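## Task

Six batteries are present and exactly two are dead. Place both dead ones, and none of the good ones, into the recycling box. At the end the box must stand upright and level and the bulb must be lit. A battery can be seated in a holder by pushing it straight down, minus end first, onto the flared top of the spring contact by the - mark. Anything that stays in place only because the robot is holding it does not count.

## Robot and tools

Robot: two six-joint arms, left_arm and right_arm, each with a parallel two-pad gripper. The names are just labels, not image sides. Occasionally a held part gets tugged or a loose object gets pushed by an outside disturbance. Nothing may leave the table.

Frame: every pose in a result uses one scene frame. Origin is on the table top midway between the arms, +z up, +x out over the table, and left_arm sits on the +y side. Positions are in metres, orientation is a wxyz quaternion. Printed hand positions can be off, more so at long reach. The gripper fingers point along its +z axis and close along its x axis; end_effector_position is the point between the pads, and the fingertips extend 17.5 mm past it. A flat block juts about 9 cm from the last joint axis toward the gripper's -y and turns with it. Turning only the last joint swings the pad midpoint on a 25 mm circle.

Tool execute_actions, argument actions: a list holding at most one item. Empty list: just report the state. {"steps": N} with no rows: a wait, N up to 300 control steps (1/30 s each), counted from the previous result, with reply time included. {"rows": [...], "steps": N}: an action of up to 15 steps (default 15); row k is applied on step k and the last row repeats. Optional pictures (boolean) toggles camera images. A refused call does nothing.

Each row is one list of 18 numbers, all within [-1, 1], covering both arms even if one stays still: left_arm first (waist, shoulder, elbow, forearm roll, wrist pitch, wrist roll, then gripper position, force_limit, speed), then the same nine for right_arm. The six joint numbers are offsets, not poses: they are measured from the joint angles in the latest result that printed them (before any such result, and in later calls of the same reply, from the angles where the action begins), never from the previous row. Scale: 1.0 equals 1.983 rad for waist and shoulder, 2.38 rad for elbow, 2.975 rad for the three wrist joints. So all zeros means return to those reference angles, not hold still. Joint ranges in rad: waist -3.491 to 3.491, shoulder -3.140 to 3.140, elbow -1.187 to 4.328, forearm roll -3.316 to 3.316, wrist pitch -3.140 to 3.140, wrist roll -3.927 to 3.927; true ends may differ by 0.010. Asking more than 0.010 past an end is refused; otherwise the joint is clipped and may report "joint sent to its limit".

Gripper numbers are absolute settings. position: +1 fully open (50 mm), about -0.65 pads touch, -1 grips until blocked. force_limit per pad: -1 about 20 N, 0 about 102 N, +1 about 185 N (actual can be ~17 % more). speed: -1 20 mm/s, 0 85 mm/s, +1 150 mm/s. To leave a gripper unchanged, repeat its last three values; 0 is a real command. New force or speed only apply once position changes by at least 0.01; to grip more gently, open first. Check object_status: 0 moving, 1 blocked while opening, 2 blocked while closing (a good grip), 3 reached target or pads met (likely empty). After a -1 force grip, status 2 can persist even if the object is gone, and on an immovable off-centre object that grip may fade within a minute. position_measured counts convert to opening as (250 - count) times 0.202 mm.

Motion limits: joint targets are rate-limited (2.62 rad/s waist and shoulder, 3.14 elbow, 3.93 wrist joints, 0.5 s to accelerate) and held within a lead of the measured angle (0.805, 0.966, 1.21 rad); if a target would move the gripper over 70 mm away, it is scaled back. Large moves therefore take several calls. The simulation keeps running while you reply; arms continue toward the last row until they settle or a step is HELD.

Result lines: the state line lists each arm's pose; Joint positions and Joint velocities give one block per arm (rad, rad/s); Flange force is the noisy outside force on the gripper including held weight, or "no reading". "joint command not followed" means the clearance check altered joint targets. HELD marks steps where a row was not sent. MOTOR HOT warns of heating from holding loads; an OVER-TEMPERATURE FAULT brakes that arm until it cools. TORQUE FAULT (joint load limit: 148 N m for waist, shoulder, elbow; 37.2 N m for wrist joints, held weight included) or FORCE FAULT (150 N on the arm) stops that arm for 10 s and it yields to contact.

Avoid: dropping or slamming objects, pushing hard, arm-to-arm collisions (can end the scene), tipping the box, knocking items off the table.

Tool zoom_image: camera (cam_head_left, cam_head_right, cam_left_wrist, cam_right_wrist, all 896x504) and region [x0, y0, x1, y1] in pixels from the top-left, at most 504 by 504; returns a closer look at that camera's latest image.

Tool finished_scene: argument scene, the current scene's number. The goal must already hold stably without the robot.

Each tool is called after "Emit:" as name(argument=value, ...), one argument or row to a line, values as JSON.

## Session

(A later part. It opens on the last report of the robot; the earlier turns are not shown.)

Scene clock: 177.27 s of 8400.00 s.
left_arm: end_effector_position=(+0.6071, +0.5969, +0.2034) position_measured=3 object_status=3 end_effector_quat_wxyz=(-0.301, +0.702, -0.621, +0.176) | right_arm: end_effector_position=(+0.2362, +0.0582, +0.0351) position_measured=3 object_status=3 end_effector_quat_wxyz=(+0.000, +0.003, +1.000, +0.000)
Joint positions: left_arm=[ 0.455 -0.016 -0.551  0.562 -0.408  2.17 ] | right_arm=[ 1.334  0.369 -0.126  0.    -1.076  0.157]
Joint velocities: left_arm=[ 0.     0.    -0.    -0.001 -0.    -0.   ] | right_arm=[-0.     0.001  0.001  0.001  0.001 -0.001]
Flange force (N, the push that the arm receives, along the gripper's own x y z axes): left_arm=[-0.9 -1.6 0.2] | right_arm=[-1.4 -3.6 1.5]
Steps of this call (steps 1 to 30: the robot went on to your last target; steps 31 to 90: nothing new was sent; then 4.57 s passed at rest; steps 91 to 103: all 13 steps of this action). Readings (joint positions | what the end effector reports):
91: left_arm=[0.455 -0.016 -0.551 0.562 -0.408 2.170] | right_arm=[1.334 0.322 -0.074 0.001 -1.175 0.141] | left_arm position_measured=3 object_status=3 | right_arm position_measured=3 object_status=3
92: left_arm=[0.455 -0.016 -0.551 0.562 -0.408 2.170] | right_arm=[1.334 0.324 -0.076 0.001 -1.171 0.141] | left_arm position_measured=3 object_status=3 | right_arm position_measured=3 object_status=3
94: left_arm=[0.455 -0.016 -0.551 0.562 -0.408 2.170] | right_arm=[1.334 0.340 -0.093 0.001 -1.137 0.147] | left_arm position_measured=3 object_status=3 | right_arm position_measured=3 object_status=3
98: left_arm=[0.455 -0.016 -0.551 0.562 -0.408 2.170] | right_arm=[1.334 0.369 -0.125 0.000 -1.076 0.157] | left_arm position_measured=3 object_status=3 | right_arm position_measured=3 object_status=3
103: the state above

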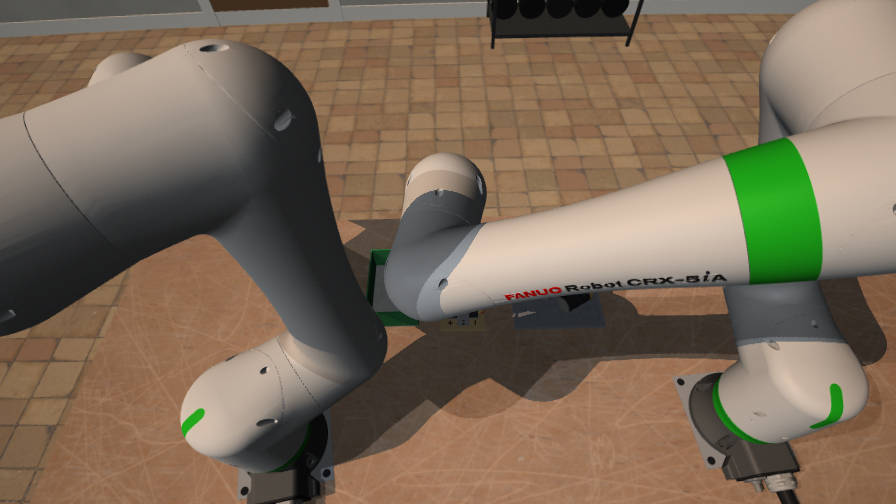

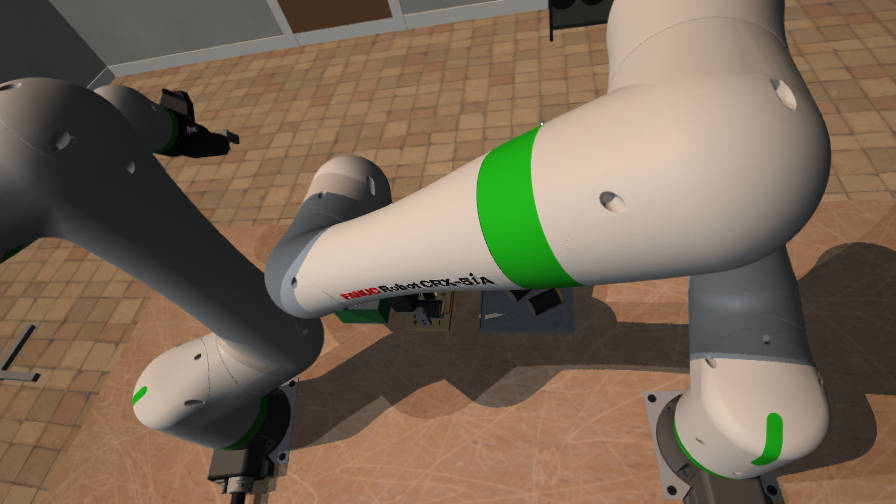

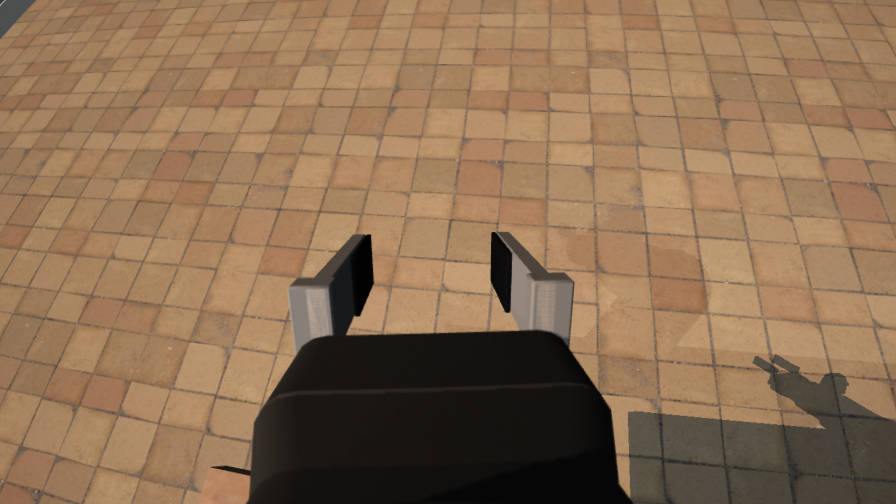

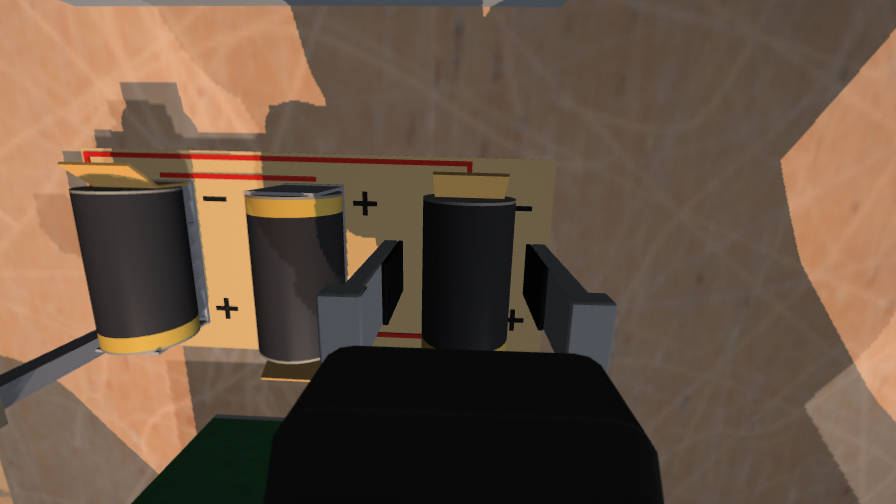

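Emit:
execute_actions(
  actions=[
    {"rows":[[0,0,0,0,0,0,1,0,0,0.001,0,0,0,0,0,-1,-0.5,-0.3]],"steps":15},
  ],
  pictures=false,
)

Emit:
execute_actions(
  actions=[
    {"rows":[[0,0,0,0,0,0,1,0,0,0,-0.0028,0.002,0,-0.0035,0,-1,-0.5,-0.3],[0,0,0,0,0,0,1,0,0,0,-0.0056,0.004,0,-0.007,0,-1,-0.5,-0.3],[0,0,0,0,0,0,1,0,0,0,-0.0084,0.0062,0,-0.0105,0,-1,-0.5,-0.3],[0,0,0,0,0,0,1,0,0,0,-0.0112,0.0084,0,-0.014,0,-1,-0.5,-0.3],[0,0,0,0,0,0,1,0,0,0,-0.014,0.0108,0,-0.018,0,-1,-0.5,-0.3],[0,0,0,0,0,0,1,0,0,0,-0.017,0.0137,0,-0.0222,0,-1,-0.5,-0.3],[0,0,0,0,0,0,1,0,0,0,-0.02,0.017,0,-0.027,0,-1,-0.5,-0.3],[0,0,0,0,0,0,1,0,0,0,-0.023,0.0205,0,-0.032,0,-1,-0.5,-0.3],[0,0,0,0,0,0,1,0,0,0,-0.0262,0.0243,0,-0.037,0,-1,-0.5,-0.3],[0,0,0,0,0,0,1,0,0,0,-0.0262,0.0243,0,-0.037,0,-1,-0.5,-0.3],[0,0,0,0,0,0,1,0,0,0,-0.0262,0.0243,0,-0.037,0,-1,-0.5,-0.3],[0,0,0,0,0,0,1,0,0,-0.1675,-0.0957,-0.0484,0,-0.025,0.1136,-1,-0.5,-0.3]],"steps":15},
  ],
  pictures=false,
)

Emit:
execute_actions(
  actions=[
    {"steps":22},
  ],
)

Scene clock: 196.57 s of 8400.00 s.
left_arm: end_effector_position=(+0.6071, +0.5969, +0.2034) position_measured=3 object_status=3 end_effector_quat_wxyz=(-0.301, +0.702, -0.621, +0.176) | right_arm: end_effector_position=(+0.2353, +0.0586, +0.0351) position_measured=90 object_status=2 end_effector_quat_wxyz=(+0.000, +0.002, +1.000, +0.000)
Joint positions: left_arm=[ 0.455 -0.016 -0.551  0.562 -0.408  2.17 ] | right_arm=[ 1.336  0.369 -0.126  0.    -1.076  0.157]
Joint velocities: left_arm=[-0.    -0.    -0.003  0.001  0.    -0.   ] | right_arm=[ 0.001 -0.001  0.001  0.    -0.001 -0.   ]
Flange force (N, the push that the arm receives, along the gripper's own x y z axes): left_arm=[0.3 -1.3 -0.6] | right_arm=[-3.5 -2.8 3.0]
Steps of this call (steps 1 to 15: the robot went on to your last target; steps 16 to 90: nothing new was sent; then 15.80 s passed at rest; steps 91 to 105: all 15 steps of this action). Readings (joint positions | what the end effector reports):
91: left_arm=[0.455 -0.016 -0.551 0.562 -0.408 2.170] | right_arm=[1.334 0.369 -0.126 0.000 -1.076 0.157] | left_arm position_measured=3 object_status=3 | right_arm position_measured=7 object_status=0
92: left_arm=[0.455 -0.016 -0.551 0.562 -0.408 2.170] | right_arm=[1.334 0.369 -0.126 0.000 -1.076 0.157] | left_arm position_measured=3 object_status=3 | right_arm position_measured=18 object_status=0
94: left_arm=[0.455 -0.016 -0.551 0.562 -0.408 2.170] | right_arm=[1.335 0.369 -0.126 0.000 -1.076 0.157] | left_arm position_measured=3 object_status=3 | right_arm position_measured=39 object_status=0
98: left_arm=[0.455 -0.016 -0.551 0.562 -0.408 2.170] | right_arm=[1.336 0.369 -0.126 0.000 -1.076 0.157] | left_arm position_measured=3 object_status=3 | right_arm position_measured=82 object_status=0
105: the state above

Scene clock: 197.07 s of 8400.00 s.
left_arm: end_effector_position=(+0.6071, +0.5969, +0.2034) position_measured=3 object_status=3 end_effector_quat_wxyz=(-0.301, +0.702, -0.621, +0.176) | right_arm: end_effector_position=(+0.2468, +0.0493, +0.0866) position_measured=90 object_status=2 end_effector_quat_wxyz=(+0.001, +0.002, +1.000, +0.002)
Joint positions: left_arm=[ 0.455 -0.016 -0.551  0.562 -0.408  2.17 ] | right_arm=[ 1.311  0.304 -0.081  0.001 -1.182  0.183]
Joint velocities: left_arm=[-0.  0. -0.  0.  0. -0.] | right_arm=[-0.499 -0.234 -0.261  0.     0.07   0.503]
Flange force (N, the push that the arm receives, along the gripper's own x y z axes): left_arm=[-0.6 -1.2 -0.5] | right_arm=[15.6 28.1 3.9]
Steps of this call (steps 1 to 15: all 15 steps of this action). Readings (joint positions | what the end effector reports):
1: left_arm=[0.455 -0.016 -0.551 0.562 -0.408 2.170] | right_arm=[1.336 0.369 -0.126 0.000 -1.076 0.157] | left_arm position_measured=3 object_status=3 | right_arm position_measured=90 object_status=2
2: left_arm=[0.455 -0.016 -0.551 0.562 -0.408 2.170] | right_arm=[1.336 0.368 -0.124 0.000 -1.079 0.157] | left_arm position_measured=3 object_status=3 | right_arm position_measured=90 object_status=2
4: left_arm=[0.455 -0.016 -0.551 0.562 -0.408 2.170] | right_arm=[1.336 0.359 -0.116 0.000 -1.095 0.157] | left_arm position_measured=3 object_status=3 | right_arm position_measured=90 object_status=2
8: left_arm=[0.455 -0.016 -0.551 0.562 -0.408 2.170] | right_arm=[1.336 0.337 -0.095 0.000 -1.138 0.157] | left_arm position_measured=3 object_status=3 | right_arm position_measured=90 object_status=2
15: the state above

Scene clock: 197.80 s of 8400.00 s.
left_arm: end_effector_position=(+0.6071, +0.5969, +0.2034) position_measured=3 object_status=3 end_effector_quat_wxyz=(-0.301, +0.702, -0.621, +0.176) | right_arm: end_effector_position=(+0.3576, -0.0915, +0.0850) position_measured=90 object_status=2 end_effector_quat_wxyz=(+0.000, -0.001, +1.000, +0.000)
Joint positions: left_arm=[ 0.455 -0.016 -0.551  0.562 -0.408  2.17 ] | right_arm=[ 1.004  0.18  -0.241  0.    -1.15   0.495]
Joint velocities: left_arm=[-0.     0.    -0.002  0.001  0.    -0.001] | right_arm=[-0.001 -0.    -0.001  0.     0.     0.   ]
Flange force (N, the push that the arm receives, along the gripper's own x y z axes): left_arm=[0.1 -1.7 -0.5] | right_arm=[-4.4 -2.4 1.9]
Steps of this call (steps 1 to 22: the robot went on to your last target). Readings (joint positions | what the end effector reports):
1: left_arm=[0.455 -0.016 -0.551 0.562 -0.408 2.170] | right_arm=[1.291 0.295 -0.091 0.001 -1.179 0.203] | left_arm position_measured=3 object_status=3 | right_arm position_measured=90 object_status=2
2: left_arm=[0.455 -0.016 -0.551 0.562 -0.408 2.170] | right_arm=[1.266 0.285 -0.104 0.001 -1.177 0.229] | left_arm position_measured=3 object_status=3 | right_arm position_measured=90 object_status=2
4: left_arm=[0.455 -0.016 -0.551 0.562 -0.408 2.170] | right_arm=[1.215 0.265 -0.131 0.001 -1.172 0.280] | left_arm position_measured=3 object_status=3 | right_arm position_measured=90 object_status=2
8: left_arm=[0.455 -0.016 -0.551 0.562 -0.408 2.170] | right_arm=[1.115 0.225 -0.183 0.001 -1.161 0.382] | left_arm position_measured=3 object_status=3 | right_arm position_measured=90 object_status=2
22: the state above

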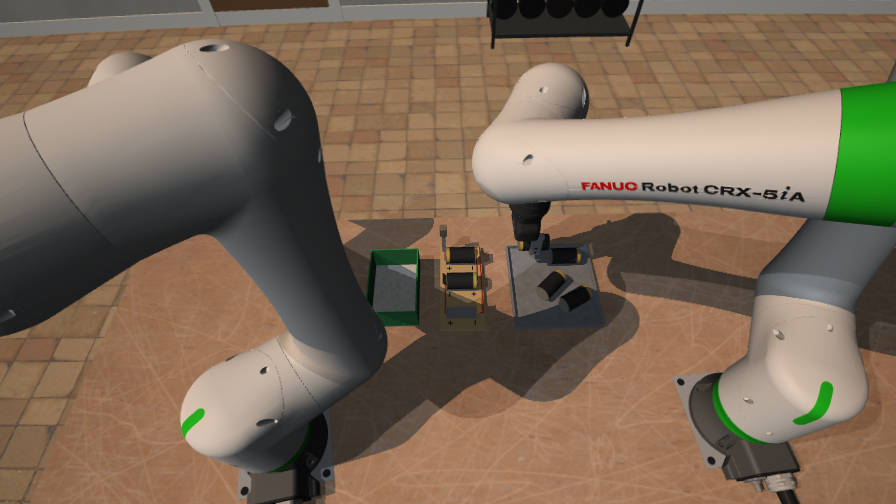

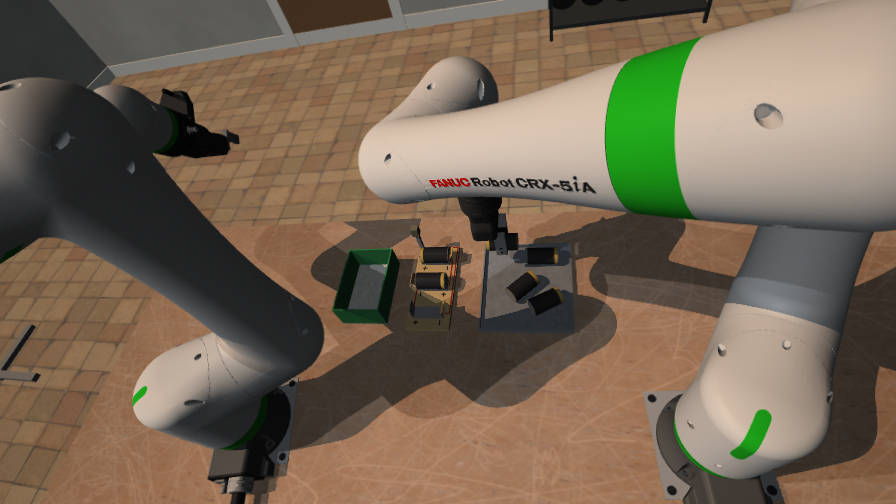

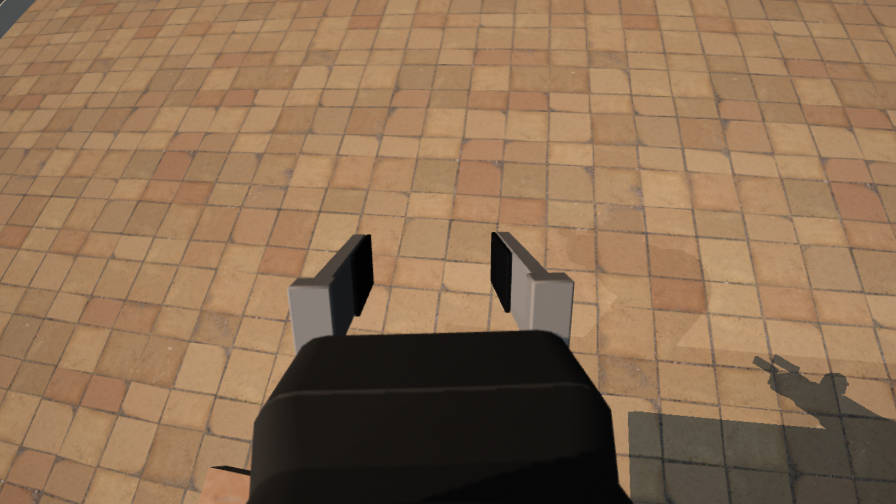

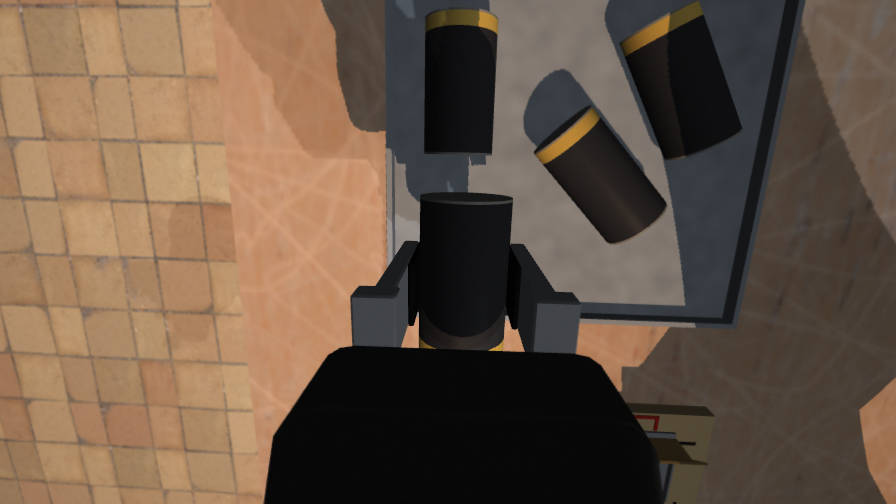

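Emit:
execute_actions(
  actions=[
    {"rows":[[0,0,0,0,0,0,1,0,0,0,0.0325,-0.027,0,0.0433,0,-1,-0.5,-0.3],[0,0,0,0,0,0,1,0,0,0,0.0325,-0.027,0,0.0433,0,-1,-0.5,-0.3],[0,0,0,0,0,0,1,0,0,0,0.0325,-0.027,0,0.0433,0,-1,-0.5,-0.3],[0,0,0,0,0,0,1,0,0,0,0.0325,-0.027,0,0.0433,0,-1,-0.5,-0.3],[0,0,0,0,0,0,1,0,0,0,0.0325,-0.027,0,0.0433,0,-1,-0.5,-0.3],[0,0,0,0,0,0,1,0,0,0,0.0325,-0.027,0,0.0433,0,-1,-0.5,-0.3],[0,0,0,0,0,0,1,0,0,0,0.0325,-0.027,0,0.0433,0,-1,-0.5,-0.3],[0,0,0,0,0,0,1,0,0,0,0.0325,-0.027,0,0.0433,0,-1,-0.5,-0.3],[0,0,0,0,0,0,1,0,0,0,0.0334,-0.0276,0,0.0443,0,-1,-0.5,-0.3],[0,0,0,0,0,0,1,0,0,0,0.0342,-0.0282,0,0.0454,0,-1,-0.5,-0.3],[0,0,0,0,0,0,1,0,0,0,0.0351,-0.0288,0,0.0464,0,-1,-0.5,-0.3]],"steps":15},
  ],
  pictures=false,
)

Scene clock: 204.50 s of 8400.00 s.
left_arm: end_effector_position=(+0.6071, +0.5969, +0.2034) position_measured=3 object_status=3 end_effector_quat_wxyz=(-0.301, +0.702, -0.621, +0.176) | right_arm: end_effector_position=(+0.3576, -0.0915, +0.0266) position_measured=90 object_status=2 end_effector_quat_wxyz=(+0.000, -0.001, +1.000, +0.000)
Joint positions: left_arm=[ 0.455 -0.016 -0.551  0.562 -0.408  2.17 ] | right_arm=[ 1.004  0.249 -0.309  0.    -1.012  0.495]
Joint velocities: left_arm=[-0.    -0.    -0.001 -0.001  0.    -0.001] | right_arm=[ 0.002  0.003 -0.002  0.     0.002 -0.002]
Flange force (N, the push that the arm receives, along the gripper's own x y z axes): left_arm=[0.5 -2.9 0.2] | right_arm=[-2.3 -0.9 1.9]
Steps of this call (steps 1 to 15: the robot went on to your last target; steps 16 to 90: nothing new was sent; then 3.20 s passed at rest; steps 91 to 105: all 15 steps of this action). Readings (joint positions | what the end effector reports):
91: left_arm=[0.455 -0.016 -0.551 0.562 -0.408 2.170] | right_arm=[1.004 0.180 -0.241 0.000 -1.150 0.495] | left_arm position_measured=3 object_status=3 | right_arm position_measured=90 object_status=2
92: left_arm=[0.455 -0.016 -0.551 0.562 -0.408 2.170] | right_arm=[1.004 0.181 -0.243 0.001 -1.146 0.495] | left_arm position_measured=3 object_status=3 | right_arm position_measured=90 object_status=2
94: left_arm=[0.455 -0.016 -0.551 0.562 -0.408 2.170] | right_arm=[1.004 0.198 -0.260 0.001 -1.113 0.495] | left_arm position_measured=3 object_status=3 | right_arm position_measured=90 object_status=2
98: left_arm=[0.455 -0.016 -0.551 0.562 -0.408 2.170] | right_arm=[1.004 0.242 -0.303 0.000 -1.025 0.495] | left_arm position_measured=3 object_status=3 | right_arm position_measured=90 object_status=2
105: the state above

Emit:
execute_actions(
  actions=[
    {"rows":[[0,0,0,0,0,0,1,0,0,0,0.0004,-0.0003,0,0.0005,0,-1,-0.5,-0.3],[0,0,0,0,0,0,1,0,0,0,0.0004,-0.0003,0,0.0005,0,-1,-0.5,-0.3],[0,0,0,0,0,0,1,0,0,0,0.0004,-0.0003,0,0.0005,0,-1,-0.5,-0.3],[0,0,0,0,0,0,1,0,0,0,0.0004,-0.0003,0,0.0005,0,0.7,-0.5,-0.3]],"steps":10},
  ],
  pictures=false,
)

Emit:
execute_actions(
  actions=[
    {"rows":[[0,0,0,0,0,0,1,0,0,0,-0.03,0.024,0,-0.0393,0,0.7,-0.5,-0.3],[0,0,0,0,0,0,1,0,0,0,-0.03,0.024,0,-0.0393,0,0.7,-0.5,-0.3],[0,0,0,0,0,0,1,0,0,0,-0.03,0.024,0,-0.0393,0,0.7,-0.5,-0.3],[0,0,0,0,0,0,1,0,0,0,-0.03,0.024,0,-0.0393,0,0.7,-0.5,-0.3],[0,0,0,0,0,0,1,0,0,0,-0.03,0.024,0,-0.0393,0,0.7,-0.5,-0.3],[0,0,0,0,0,0,1,0,0,0,-0.03,0.024,0,-0.0393,0,0.7,-0.5,-0.3],[0,0,0,0,0,0,1,0,0,0,-0.03,0.024,0,-0.0393,0,0.7,-0.5,-0.3],[0,0,0,0,0,0,1,0,0,0,-0.03,0.024,0,-0.0393,0,0.7,-0.5,-0.3],[0,0,0,0,0,0,1,0,0,0.0106,-0.1439,-0.079,0,-0.0329,-0.811,0.7,-0.5,-0.3]],"steps":15},
  ],
  pictures=false,
)

Emit:
execute_actions(
  actions=[
    {"steps":35},
  ],
)

Scene clock: 217.97 s of 8400.00 s.
left_arm: end_effector_position=(+0.6071, +0.5969, +0.2034) position_measured=3 object_status=3 end_effector_quat_wxyz=(-0.301, +0.702, -0.621, +0.176) | right_arm: end_effector_position=(+0.3575, -0.0916, +0.0259) position_measured=48 object_status=0 end_effector_quat_wxyz=(+0.000, -0.001, +1.000, +0.000)
Joint positions: left_arm=[ 0.455 -0.016 -0.551  0.562 -0.408  2.17 ] | right_arm=[ 1.004  0.25  -0.31   0.    -1.01   0.495]
Joint velocities: left_arm=[-0.     0.    -0.001  0.001  0.    -0.001] | right_arm=[ 0.001 -0.    -0.    -0.    -0.001  0.   ]
Flange force (N, the push that the arm receives, along the gripper's own x y z axes): left_arm=[-0.4 -2.8 0.6] | right_arm=[-5.5 0.7 1.1]
Steps of this call (steps 1 to 15: the robot went on to your last target; steps 16 to 90: nothing new was sent; then 10.13 s passed at rest; steps 91 to 100: all 10 steps of this action). Readings (joint positions | what the end effector reports):
91: left_arm=[0.455 -0.016 -0.551 0.562 -0.408 2.170] | right_arm=[1.004 0.249 -0.309 0.000 -1.012 0.495] | left_arm position_measured=3 object_status=3 | right_arm position_measured=90 object_status=2
92: left_arm=[0.455 -0.016 -0.551 0.562 -0.408 2.170] | right_arm=[1.004 0.250 -0.310 0.000 -1.011 0.495] | left_arm position_measured=3 object_status=3 | right_arm position_measured=90 object_status=2
94: left_arm=[0.455 -0.016 -0.551 0.562 -0.408 2.170] | right_arm=[1.004 0.250 -0.310 0.000 -1.011 0.495] | left_arm position_measured=3 object_status=3 | right_arm position_measured=86 object_status=0
98: left_arm=[0.455 -0.016 -0.551 0.562 -0.408 2.170] | right_arm=[1.004 0.250 -0.310 0.000 -1.010 0.495] | left_arm position_measured=3 object_status=3 | right_arm position_measured=48 object_status=0
100: the state above

Scene clock: 218.47 s of 8400.00 s.
left_arm: end_effector_position=(+0.6071, +0.5969, +0.2034) position_measured=3 object_status=3 end_effector_quat_wxyz=(-0.301, +0.702, -0.621, +0.176) | right_arm: end_effector_position=(+0.3472, -0.1012, +0.0749) position_measured=48 object_status=3 end_effector_quat_wxyz=(+0.000, +0.075, +0.997, +0.000)
Joint positions: left_arm=[ 0.455 -0.016 -0.551  0.562 -0.408  2.17 ] | right_arm=[ 1.006  0.162 -0.287  0.001 -1.121  0.342]
Joint velocities: left_arm=[-0.     0.     0.001  0.002 -0.     0.002] | right_arm=[ 0.027 -0.282 -0.321  0.     0.035 -1.508]
Flange force (N, the push that the arm receives, along the gripper's own x y z axes): left_arm=[-0.3 -2.1 0.4] | right_arm=[-3.8 3.1 2.2]
Steps of this call (steps 1 to 15: all 15 steps of this action). Readings (joint positions | what the end effector reports):
1: left_arm=[0.455 -0.016 -0.551 0.562 -0.408 2.170] | right_arm=[1.004 0.250 -0.310 0.000 -1.010 0.495] | left_arm position_measured=3 object_status=3 | right_arm position_measured=48 object_status=0
2: left_arm=[0.455 -0.016 -0.551 0.562 -0.408 2.170] | right_arm=[1.004 0.249 -0.309 0.000 -1.013 0.495] | left_arm position_measured=3 object_status=3 | right_arm position_measured=48 object_status=0
4: left_arm=[0.455 -0.016 -0.551 0.562 -0.408 2.170] | right_arm=[1.004 0.233 -0.293 0.000 -1.045 0.495] | left_arm position_measured=3 object_status=3 | right_arm position_measured=48 object_status=3
8: left_arm=[0.455 -0.016 -0.551 0.562 -0.408 2.170] | right_arm=[1.004 0.191 -0.254 0.001 -1.125 0.495] | left_arm position_measured=3 object_status=3 | right_arm position_measured=48 object_status=3
15: the state above

Scene clock: 219.63 s of 8400.00 s.
left_arm: end_effector_position=(+0.6071, +0.5969, +0.2034) position_measured=3 object_status=3 end_effector_quat_wxyz=(-0.301, +0.702, -0.621, +0.176) | right_arm: end_effector_position=(+0.2894, -0.1264, +0.0749) position_measured=48 object_status=3 end_effector_quat_wxyz=(+0.000, +0.930, +0.367, +0.000)
Joint positions: left_arm=[ 0.455 -0.016 -0.551  0.562 -0.408  2.17 ] | right_arm=[ 1.025 -0.035 -0.498  0.    -1.108 -1.917]
Joint velocities: left_arm=[-0.    -0.    -0.    -0.    -0.    -0.002] | right_arm=[-0.    -0.001  0.    -0.     0.001  0.001]
Flange force (N, the push that the arm receives, along the gripper's own x y z axes): left_arm=[-1.0 -2.3 0.0] | right_arm=[2.7 2.4 -1.0]
Steps of this call (steps 1 to 35: the robot went on to your last target). Readings (joint positions | what the end effector reports):
1: left_arm=[0.455 -0.016 -0.551 0.562 -0.408 2.170] | right_arm=[1.007 0.152 -0.299 0.001 -1.119 0.286] | left_arm position_measured=3 object_status=3 | right_arm position_measured=48 object_status=3
2: left_arm=[0.455 -0.016 -0.551 0.562 -0.408 2.170] | right_arm=[1.008 0.140 -0.312 0.000 -1.118 0.222] | left_arm position_measured=3 object_status=3 | right_arm position_measured=48 object_status=3
4: left_arm=[0.455 -0.016 -0.551 0.562 -0.408 2.170] | right_arm=[1.011 0.112 -0.343 0.000 -1.116 0.067] | left_arm position_measured=3 object_status=3 | right_arm position_measured=48 object_status=3
8: left_arm=[0.455 -0.016 -0.551 0.562 -0.408 2.170] | right_arm=[1.017 0.052 -0.407 0.000 -1.113 -0.349] | left_arm position_measured=3 object_status=3 | right_arm position_measured=48 object_status=3
35: the state above

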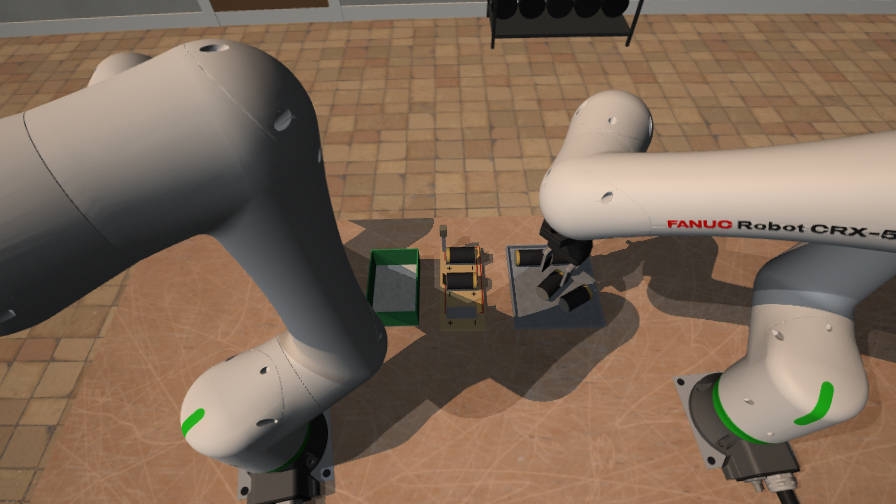

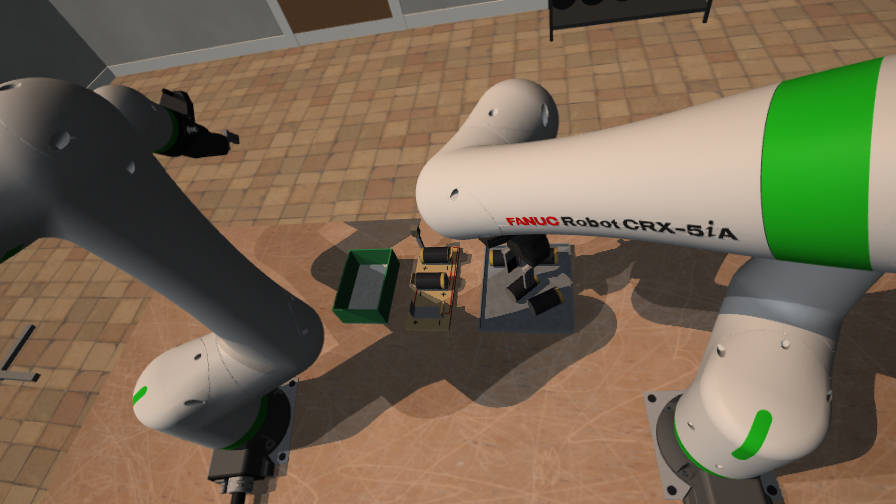

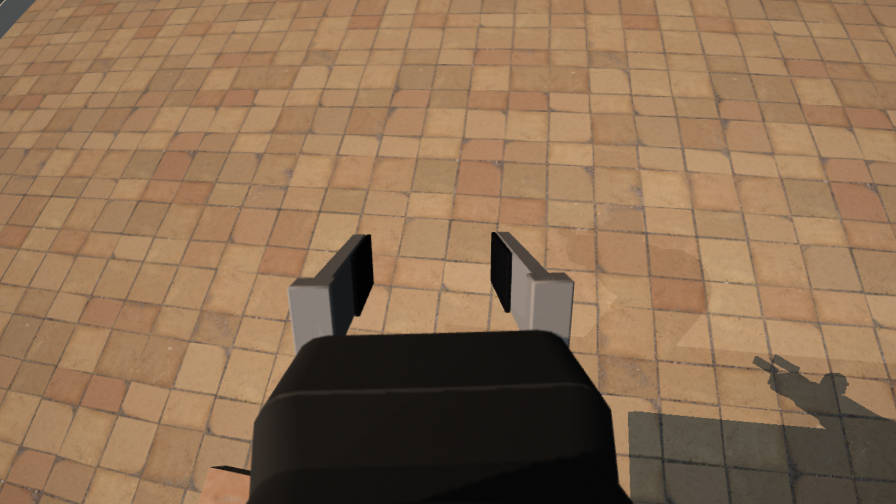

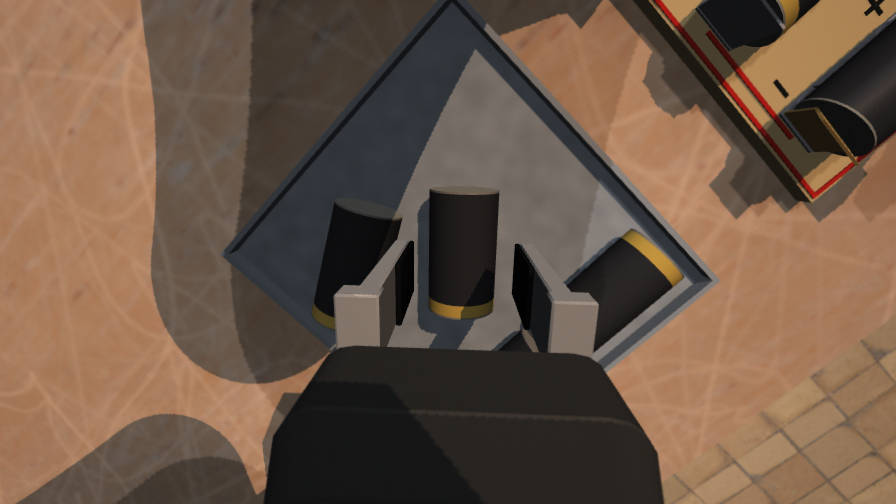

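Emit:
execute_actions(
  actions=[
    {"rows":[[0,0,0,0,0,0,1,0,0,0,0.0165,-0.0138,0,0.022,0,0.7,-0.5,-0.3],[0,0,0,0,0,0,1,0,0,0,0.0165,-0.0138,0,0.022,0,0.7,-0.5,-0.3],[0,0,0,0,0,0,1,0,0,0,0.0165,-0.0138,0,0.022,0,0.7,-0.5,-0.3],[0,0,0,0,0,0,1,0,0,0,0.0165,-0.0138,0,0.022,0,0.7,-0.5,-0.3],[0,0,0,0,0,0,1,0,0,0,0.026,-0.02,0,0.0333,0,0.7,-0.5,-0.3],[0,0,0,0,0,0,1,0,0,0,0.026,-0.02,0,0.0333,0,0.7,-0.5,-0.3],[0,0,0,0,0,0,1,0,0,0,0.0354,-0.0263,0,0.0447,0,0.7,-0.5,-0.3]],"steps":15},
  ],
)

Scene clock: 227.03 s of 8400.00 s.
left_arm: end_effector_position=(+0.6071, +0.5969, +0.2034) position_measured=3 object_status=3 end_effector_quat_wxyz=(-0.301, +0.702, -0.621, +0.176) | right_arm: end_effector_position=(+0.2895, -0.1264, +0.0257) position_measured=48 object_status=3 end_effector_quat_wxyz=(+0.000, +0.930, +0.367, +0.000)
Joint positions: left_arm=[ 0.455 -0.016 -0.551  0.562 -0.408  2.17 ] | right_arm=[ 1.025  0.035 -0.561  0.    -0.975 -1.917]
Joint velocities: left_arm=[ 0.     0.     0.001  0.001 -0.    -0.   ] | right_arm=[ 0.     0.    -0.002 -0.001  0.003 -0.   ]
Flange force (N, the push that the arm receives, along the gripper's own x y z axes): left_arm=[-0.1 -1.5 0.4] | right_arm=[5.3 2.9 -1.7]
Steps of this call (steps 1 to 15: the robot went on to your last target; steps 16 to 90: nothing new was sent; then 3.90 s passed at rest; steps 91 to 105: all 15 steps of this action). Readings (joint positions | what the end effector reports):
91: left_arm=[0.455 -0.016 -0.551 0.562 -0.408 2.170] | right_arm=[1.025 -0.035 -0.498 0.000 -1.108 -1.917] | left_arm position_measured=3 object_status=3 | right_arm position_measured=48 object_status=3
92: left_arm=[0.455 -0.016 -0.551 0.562 -0.408 2.170] | right_arm=[1.025 -0.034 -0.500 0.001 -1.104 -1.917] | left_arm position_measured=3 object_status=3 | right_arm position_measured=48 object_status=3
94: left_arm=[0.455 -0.016 -0.551 0.562 -0.408 2.170] | right_arm=[1.025 -0.018 -0.516 0.001 -1.072 -1.917] | left_arm position_measured=3 object_status=3 | right_arm position_measured=48 object_status=3
98: left_arm=[0.455 -0.016 -0.551 0.562 -0.408 2.170] | right_arm=[1.025 0.016 -0.546 0.000 -1.009 -1.917] | left_arm position_measured=3 object_status=3 | right_arm position_measured=48 object_status=3
105: the state above

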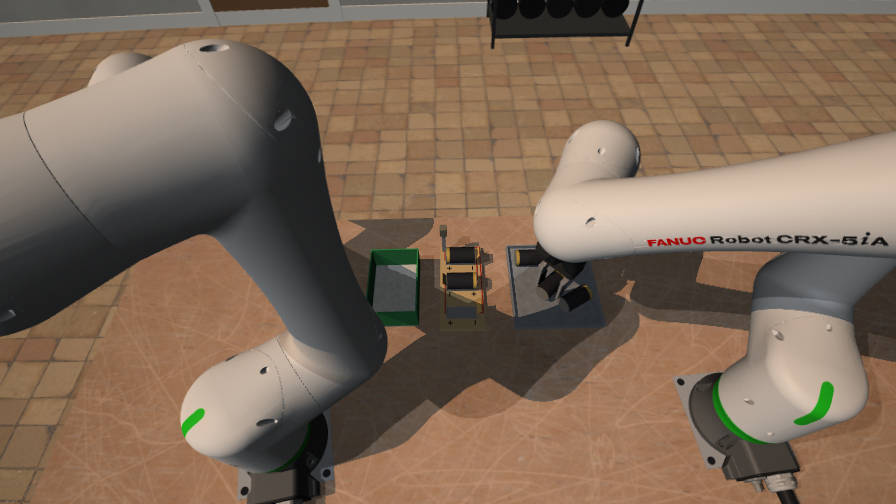

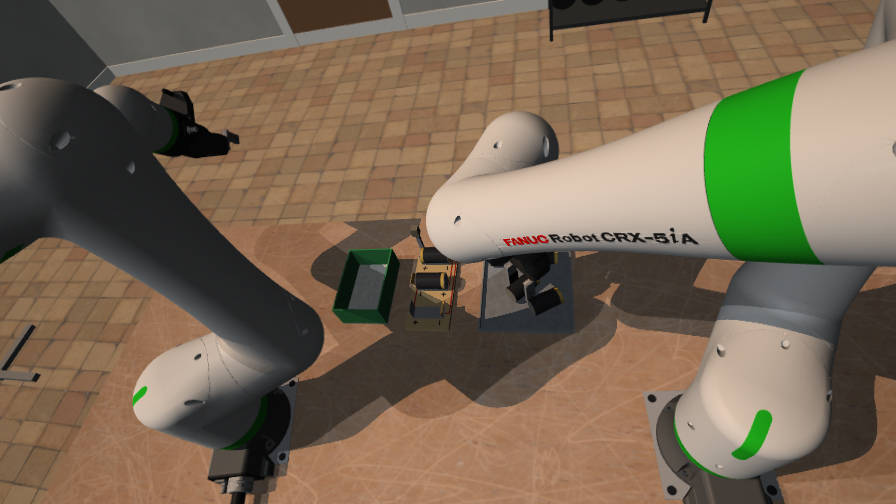

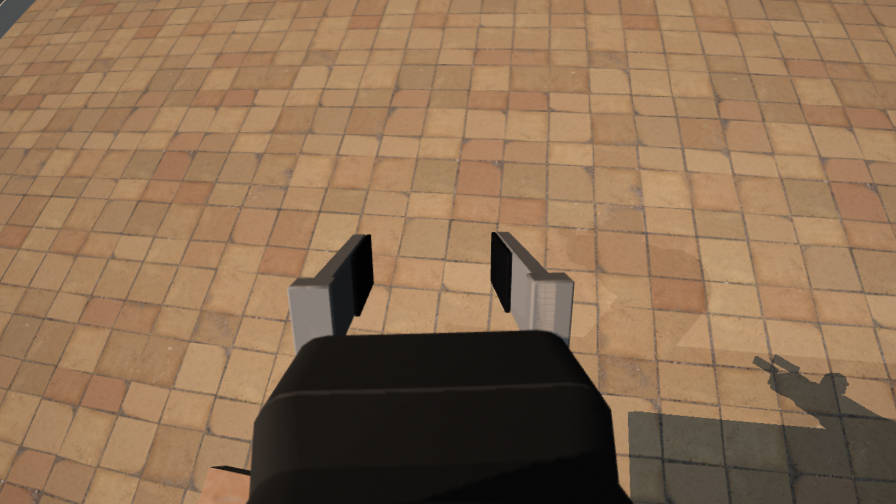

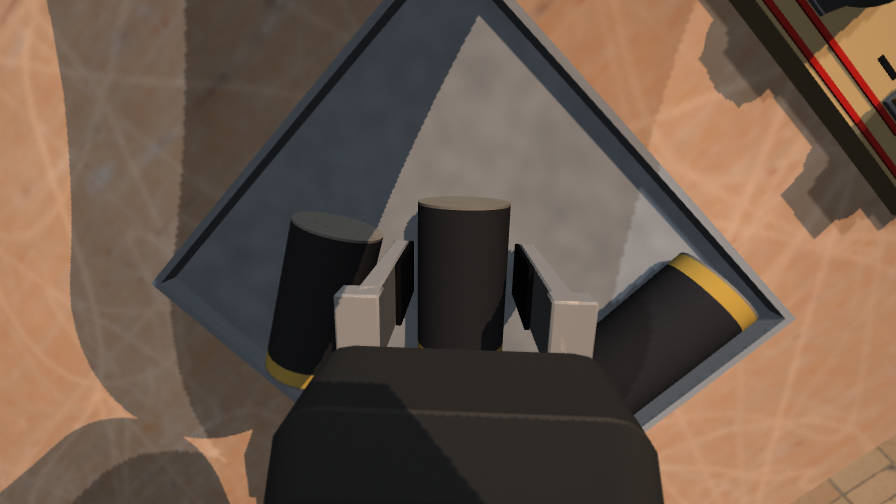

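Emit:
execute_actions(
  actions=[
    {"rows":[[0,0,0,0,0,0,1,0,0,0,0,0,0,0,0,-1,-0.5,-0.3]],"steps":12},
  ],
  pictures=false,
)

Emit:
execute_actions(
  actions=[
    {"rows":[[0,0,0,0,0,0,1,0,0,0,-0.041,0.032,0,-0.053,0,-1,-0.5,-0.3],[0,0,0,0,0,0,1,0,0,0,-0.041,0.032,0,-0.053,0,-1,-0.5,-0.3],[0,0,0,0,0,0,1,0,0,0,-0.041,0.032,0,-0.053,0,-1,-0.5,-0.3],[0,0,0,0,0,0,1,0,0,0,-0.041,0.032,0,-0.053,0,-1,-0.5,-0.3],[0,0,0,0,0,0,1,0,0,0,-0.041,0.032,0,-0.053,0,-1,-0.5,-0.3],[0,0,0,0,0,0,1,0,0,0,-0.041,0.032,0,-0.053,0,-1,-0.5,-0.3],[0,0,0,0,0,0,1,0,0,0,-0.041,0.032,0,-0.053,0,-1,-0.5,-0.3],[0,0,0,0,0,0,1,0,0,0,-0.041,0.032,0,-0.053,0,-1,-0.5,-0.3],[0,0,0,0,0,0,1,0,0,0,-0.041,0.032,0,-0.053,0,-1,-0.5,-0.3],[0,0,0,0,0,0,1,0,0,0.1564,0.1393,0.2039,0,-0.0702,0.6971,-1,-0.5,-0.3]],"steps":15},
  ],
  pictures=false,
)

Emit:
execute_actions(
  actions=[
    {"steps":40},
  ],
)

Scene clock: 237.83 s of 8400.00 s.
left_arm: end_effector_position=(+0.6071, +0.5969, +0.2034) position_measured=3 object_status=3 end_effector_quat_wxyz=(-0.301, +0.702, -0.621, +0.176) | right_arm: end_effector_position=(+0.2894, -0.1264, +0.0256) position_measured=90 object_status=2 end_effector_quat_wxyz=(+0.000, +0.930, +0.367, +0.000)
Joint positions: left_arm=[ 0.455 -0.016 -0.551  0.562 -0.408  2.17 ] | right_arm=[ 1.025  0.035 -0.561  0.    -0.975 -1.917]
Joint velocities: left_arm=[ 0.    -0.     0.     0.    -0.     0.001] | right_arm=[ 0.     0.001  0.     0.001  0.001 -0.001]
Flange force (N, the push that the arm receives, along the gripper's own x y z axes): left_arm=[-1.5 -1.9 -0.2] | right_arm=[5.3 5.0 2.7]
Steps of this call (steps 1 to 15: the robot went on to your last target; steps 16 to 90: nothing new was sent; then 7.40 s passed at rest; steps 91 to 102: all 12 steps of this action). Readings (joint positions | what the end effector reports):
91: left_arm=[0.455 -0.016 -0.551 0.562 -0.408 2.170] | right_arm=[1.025 0.035 -0.561 0.000 -0.975 -1.917] | left_arm position_measured=3 object_status=3 | right_arm position_measured=52 object_status=0
92: left_arm=[0.455 -0.016 -0.551 0.562 -0.408 2.170] | right_arm=[1.025 0.035 -0.561 0.000 -0.975 -1.917] | left_arm position_measured=3 object_status=3 | right_arm position_measured=62 object_status=0
94: left_arm=[0.455 -0.016 -0.551 0.562 -0.408 2.170] | right_arm=[1.025 0.035 -0.561 0.000 -0.975 -1.917] | left_arm position_measured=3 object_status=3 | right_arm position_measured=84 object_status=0
98: left_arm=[0.455 -0.016 -0.551 0.562 -0.408 2.170] | right_arm=[1.025 0.035 -0.561 0.000 -0.975 -1.917] | left_arm position_measured=3 object_status=3 | right_arm position_measured=90 object_status=0
102: the state above

Scene clock: 238.33 s of 8400.00 s.
left_arm: end_effector_position=(+0.6071, +0.5969, +0.2034) position_measured=3 object_status=3 end_effector_quat_wxyz=(-0.301, +0.702, -0.621, +0.176) | right_arm: end_effector_position=(+0.2856, -0.1090, +0.0857) position_measured=90 object_status=2 end_effector_quat_wxyz=(+0.001, +0.904, +0.428, -0.000)
Joint positions: left_arm=[ 0.455 -0.016 -0.551  0.562 -0.408  2.17 ] | right_arm=[ 1.052 -0.014 -0.449  0.    -1.137 -1.811]
Joint velocities: left_arm=[-0.    -0.     0.001  0.     0.    -0.001] | right_arm=[ 0.322  0.382  0.425  0.001 -0.052  1.253]
Flange force (N, the push that the arm receives, along the gripper's own x y z axes): left_arm=[-0.4 -1.2 0.2] | right_arm=[-11.3 11.8 -4.1]
Steps of this call (steps 1 to 15: all 15 steps of this action). Readings (joint positions | what the end effector reports):
1: left_arm=[0.455 -0.016 -0.551 0.562 -0.408 2.170] | right_arm=[1.025 0.035 -0.561 0.000 -0.975 -1.917] | left_arm position_measured=3 object_status=3 | right_arm position_measured=90 object_status=2
2: left_arm=[0.455 -0.016 -0.551 0.562 -0.408 2.170] | right_arm=[1.025 0.033 -0.559 0.000 -0.979 -1.917] | left_arm position_measured=3 object_status=3 | right_arm position_measured=90 object_status=2
4: left_arm=[0.455 -0.016 -0.551 0.562 -0.408 2.170] | right_arm=[1.025 0.016 -0.542 0.000 -1.013 -1.917] | left_arm position_measured=3 object_status=3 | right_arm position_measured=90 object_status=2
8: left_arm=[0.455 -0.016 -0.551 0.562 -0.408 2.170] | right_arm=[1.025 -0.041 -0.490 0.000 -1.121 -1.917] | left_arm position_measured=3 object_status=3 | right_arm position_measured=90 object_status=2
15: the state above

Scene clock: 239.67 s of 8400.00 s.
left_arm: end_effector_position=(+0.6071, +0.5969, +0.2034) position_measured=3 object_status=3 end_effector_quat_wxyz=(-0.301, +0.702, -0.621, +0.176) | right_arm: end_effector_position=(+0.2352, +0.0558, +0.0853) position_measured=90 object_status=2 end_effector_quat_wxyz=(+0.000, +0.003, +1.000, +0.000)
Joint positions: left_arm=[ 0.455 -0.016 -0.551  0.562 -0.408  2.17 ] | right_arm=[ 1.335  0.311 -0.075  0.    -1.184  0.157]
Joint velocities: left_arm=[ 0.     0.     0.     0.002 -0.    -0.   ] | right_arm=[ 0.    -0.     0.     0.001  0.     0.001]
Flange force (N, the push that the arm receives, along the gripper's own x y z axes): left_arm=[-0.1 -1.7 0.5] | right_arm=[-1.1 1.1 3.1]
Steps of this call (steps 1 to 40: the robot went on to your last target). Readings (joint positions | what the end effector reports):
1: left_arm=[0.455 -0.016 -0.551 0.562 -0.408 2.170] | right_arm=[1.064 0.001 -0.433 0.000 -1.139 -1.764] | left_arm position_measured=3 object_status=3 | right_arm position_measured=90 object_status=2
2: left_arm=[0.455 -0.016 -0.551 0.562 -0.408 2.170] | right_arm=[1.078 0.017 -0.414 0.000 -1.141 -1.708] | left_arm position_measured=3 object_status=3 | right_arm position_measured=90 object_status=2
4: left_arm=[0.455 -0.016 -0.551 0.562 -0.408 2.170] | right_arm=[1.110 0.054 -0.372 0.000 -1.147 -1.571] | left_arm position_measured=3 object_status=3 | right_arm position_measured=90 object_status=2
8: left_arm=[0.455 -0.016 -0.551 0.562 -0.408 2.170] | right_arm=[1.171 0.123 -0.292 0.000 -1.157 -1.245] | left_arm position_measured=3 object_status=3 | right_arm position_measured=90 object_status=2
40: the state above

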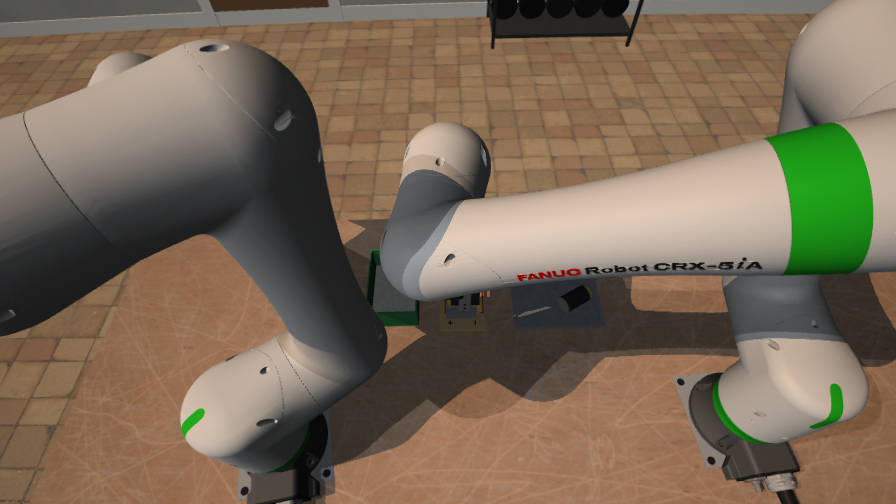

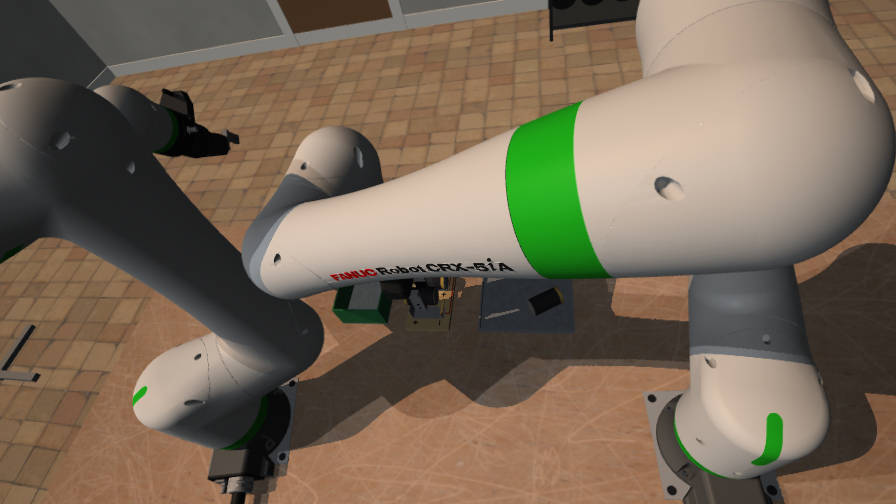

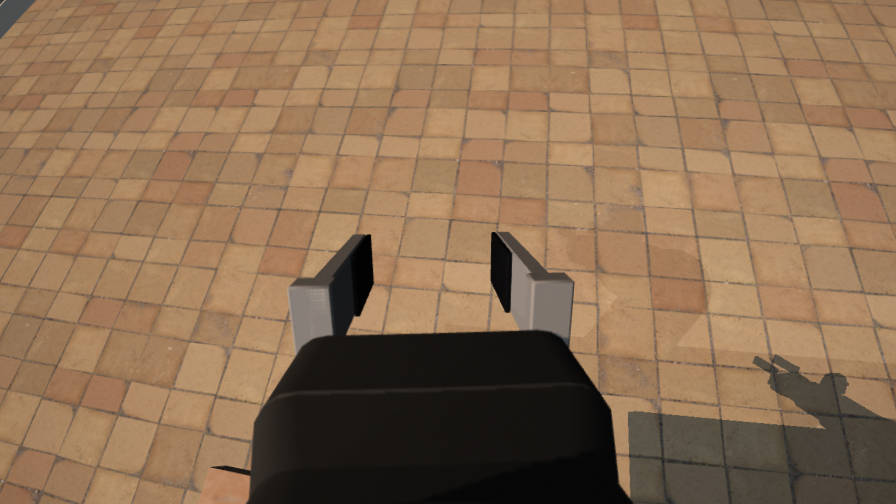

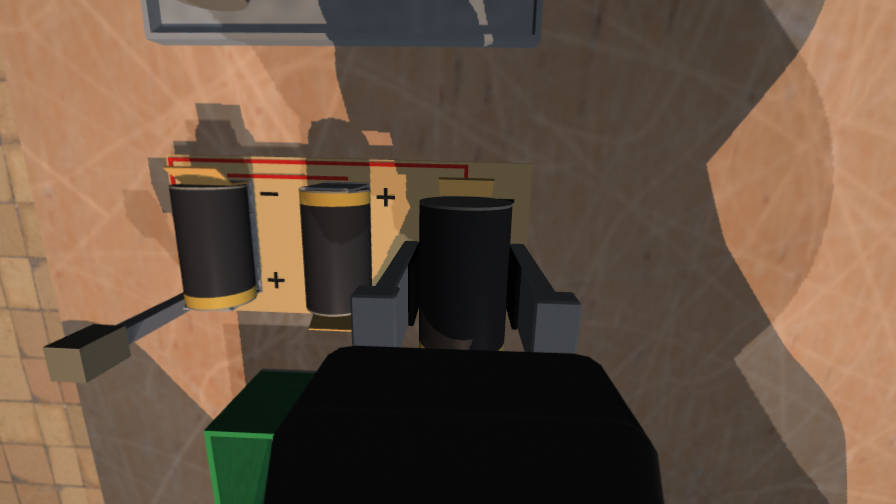

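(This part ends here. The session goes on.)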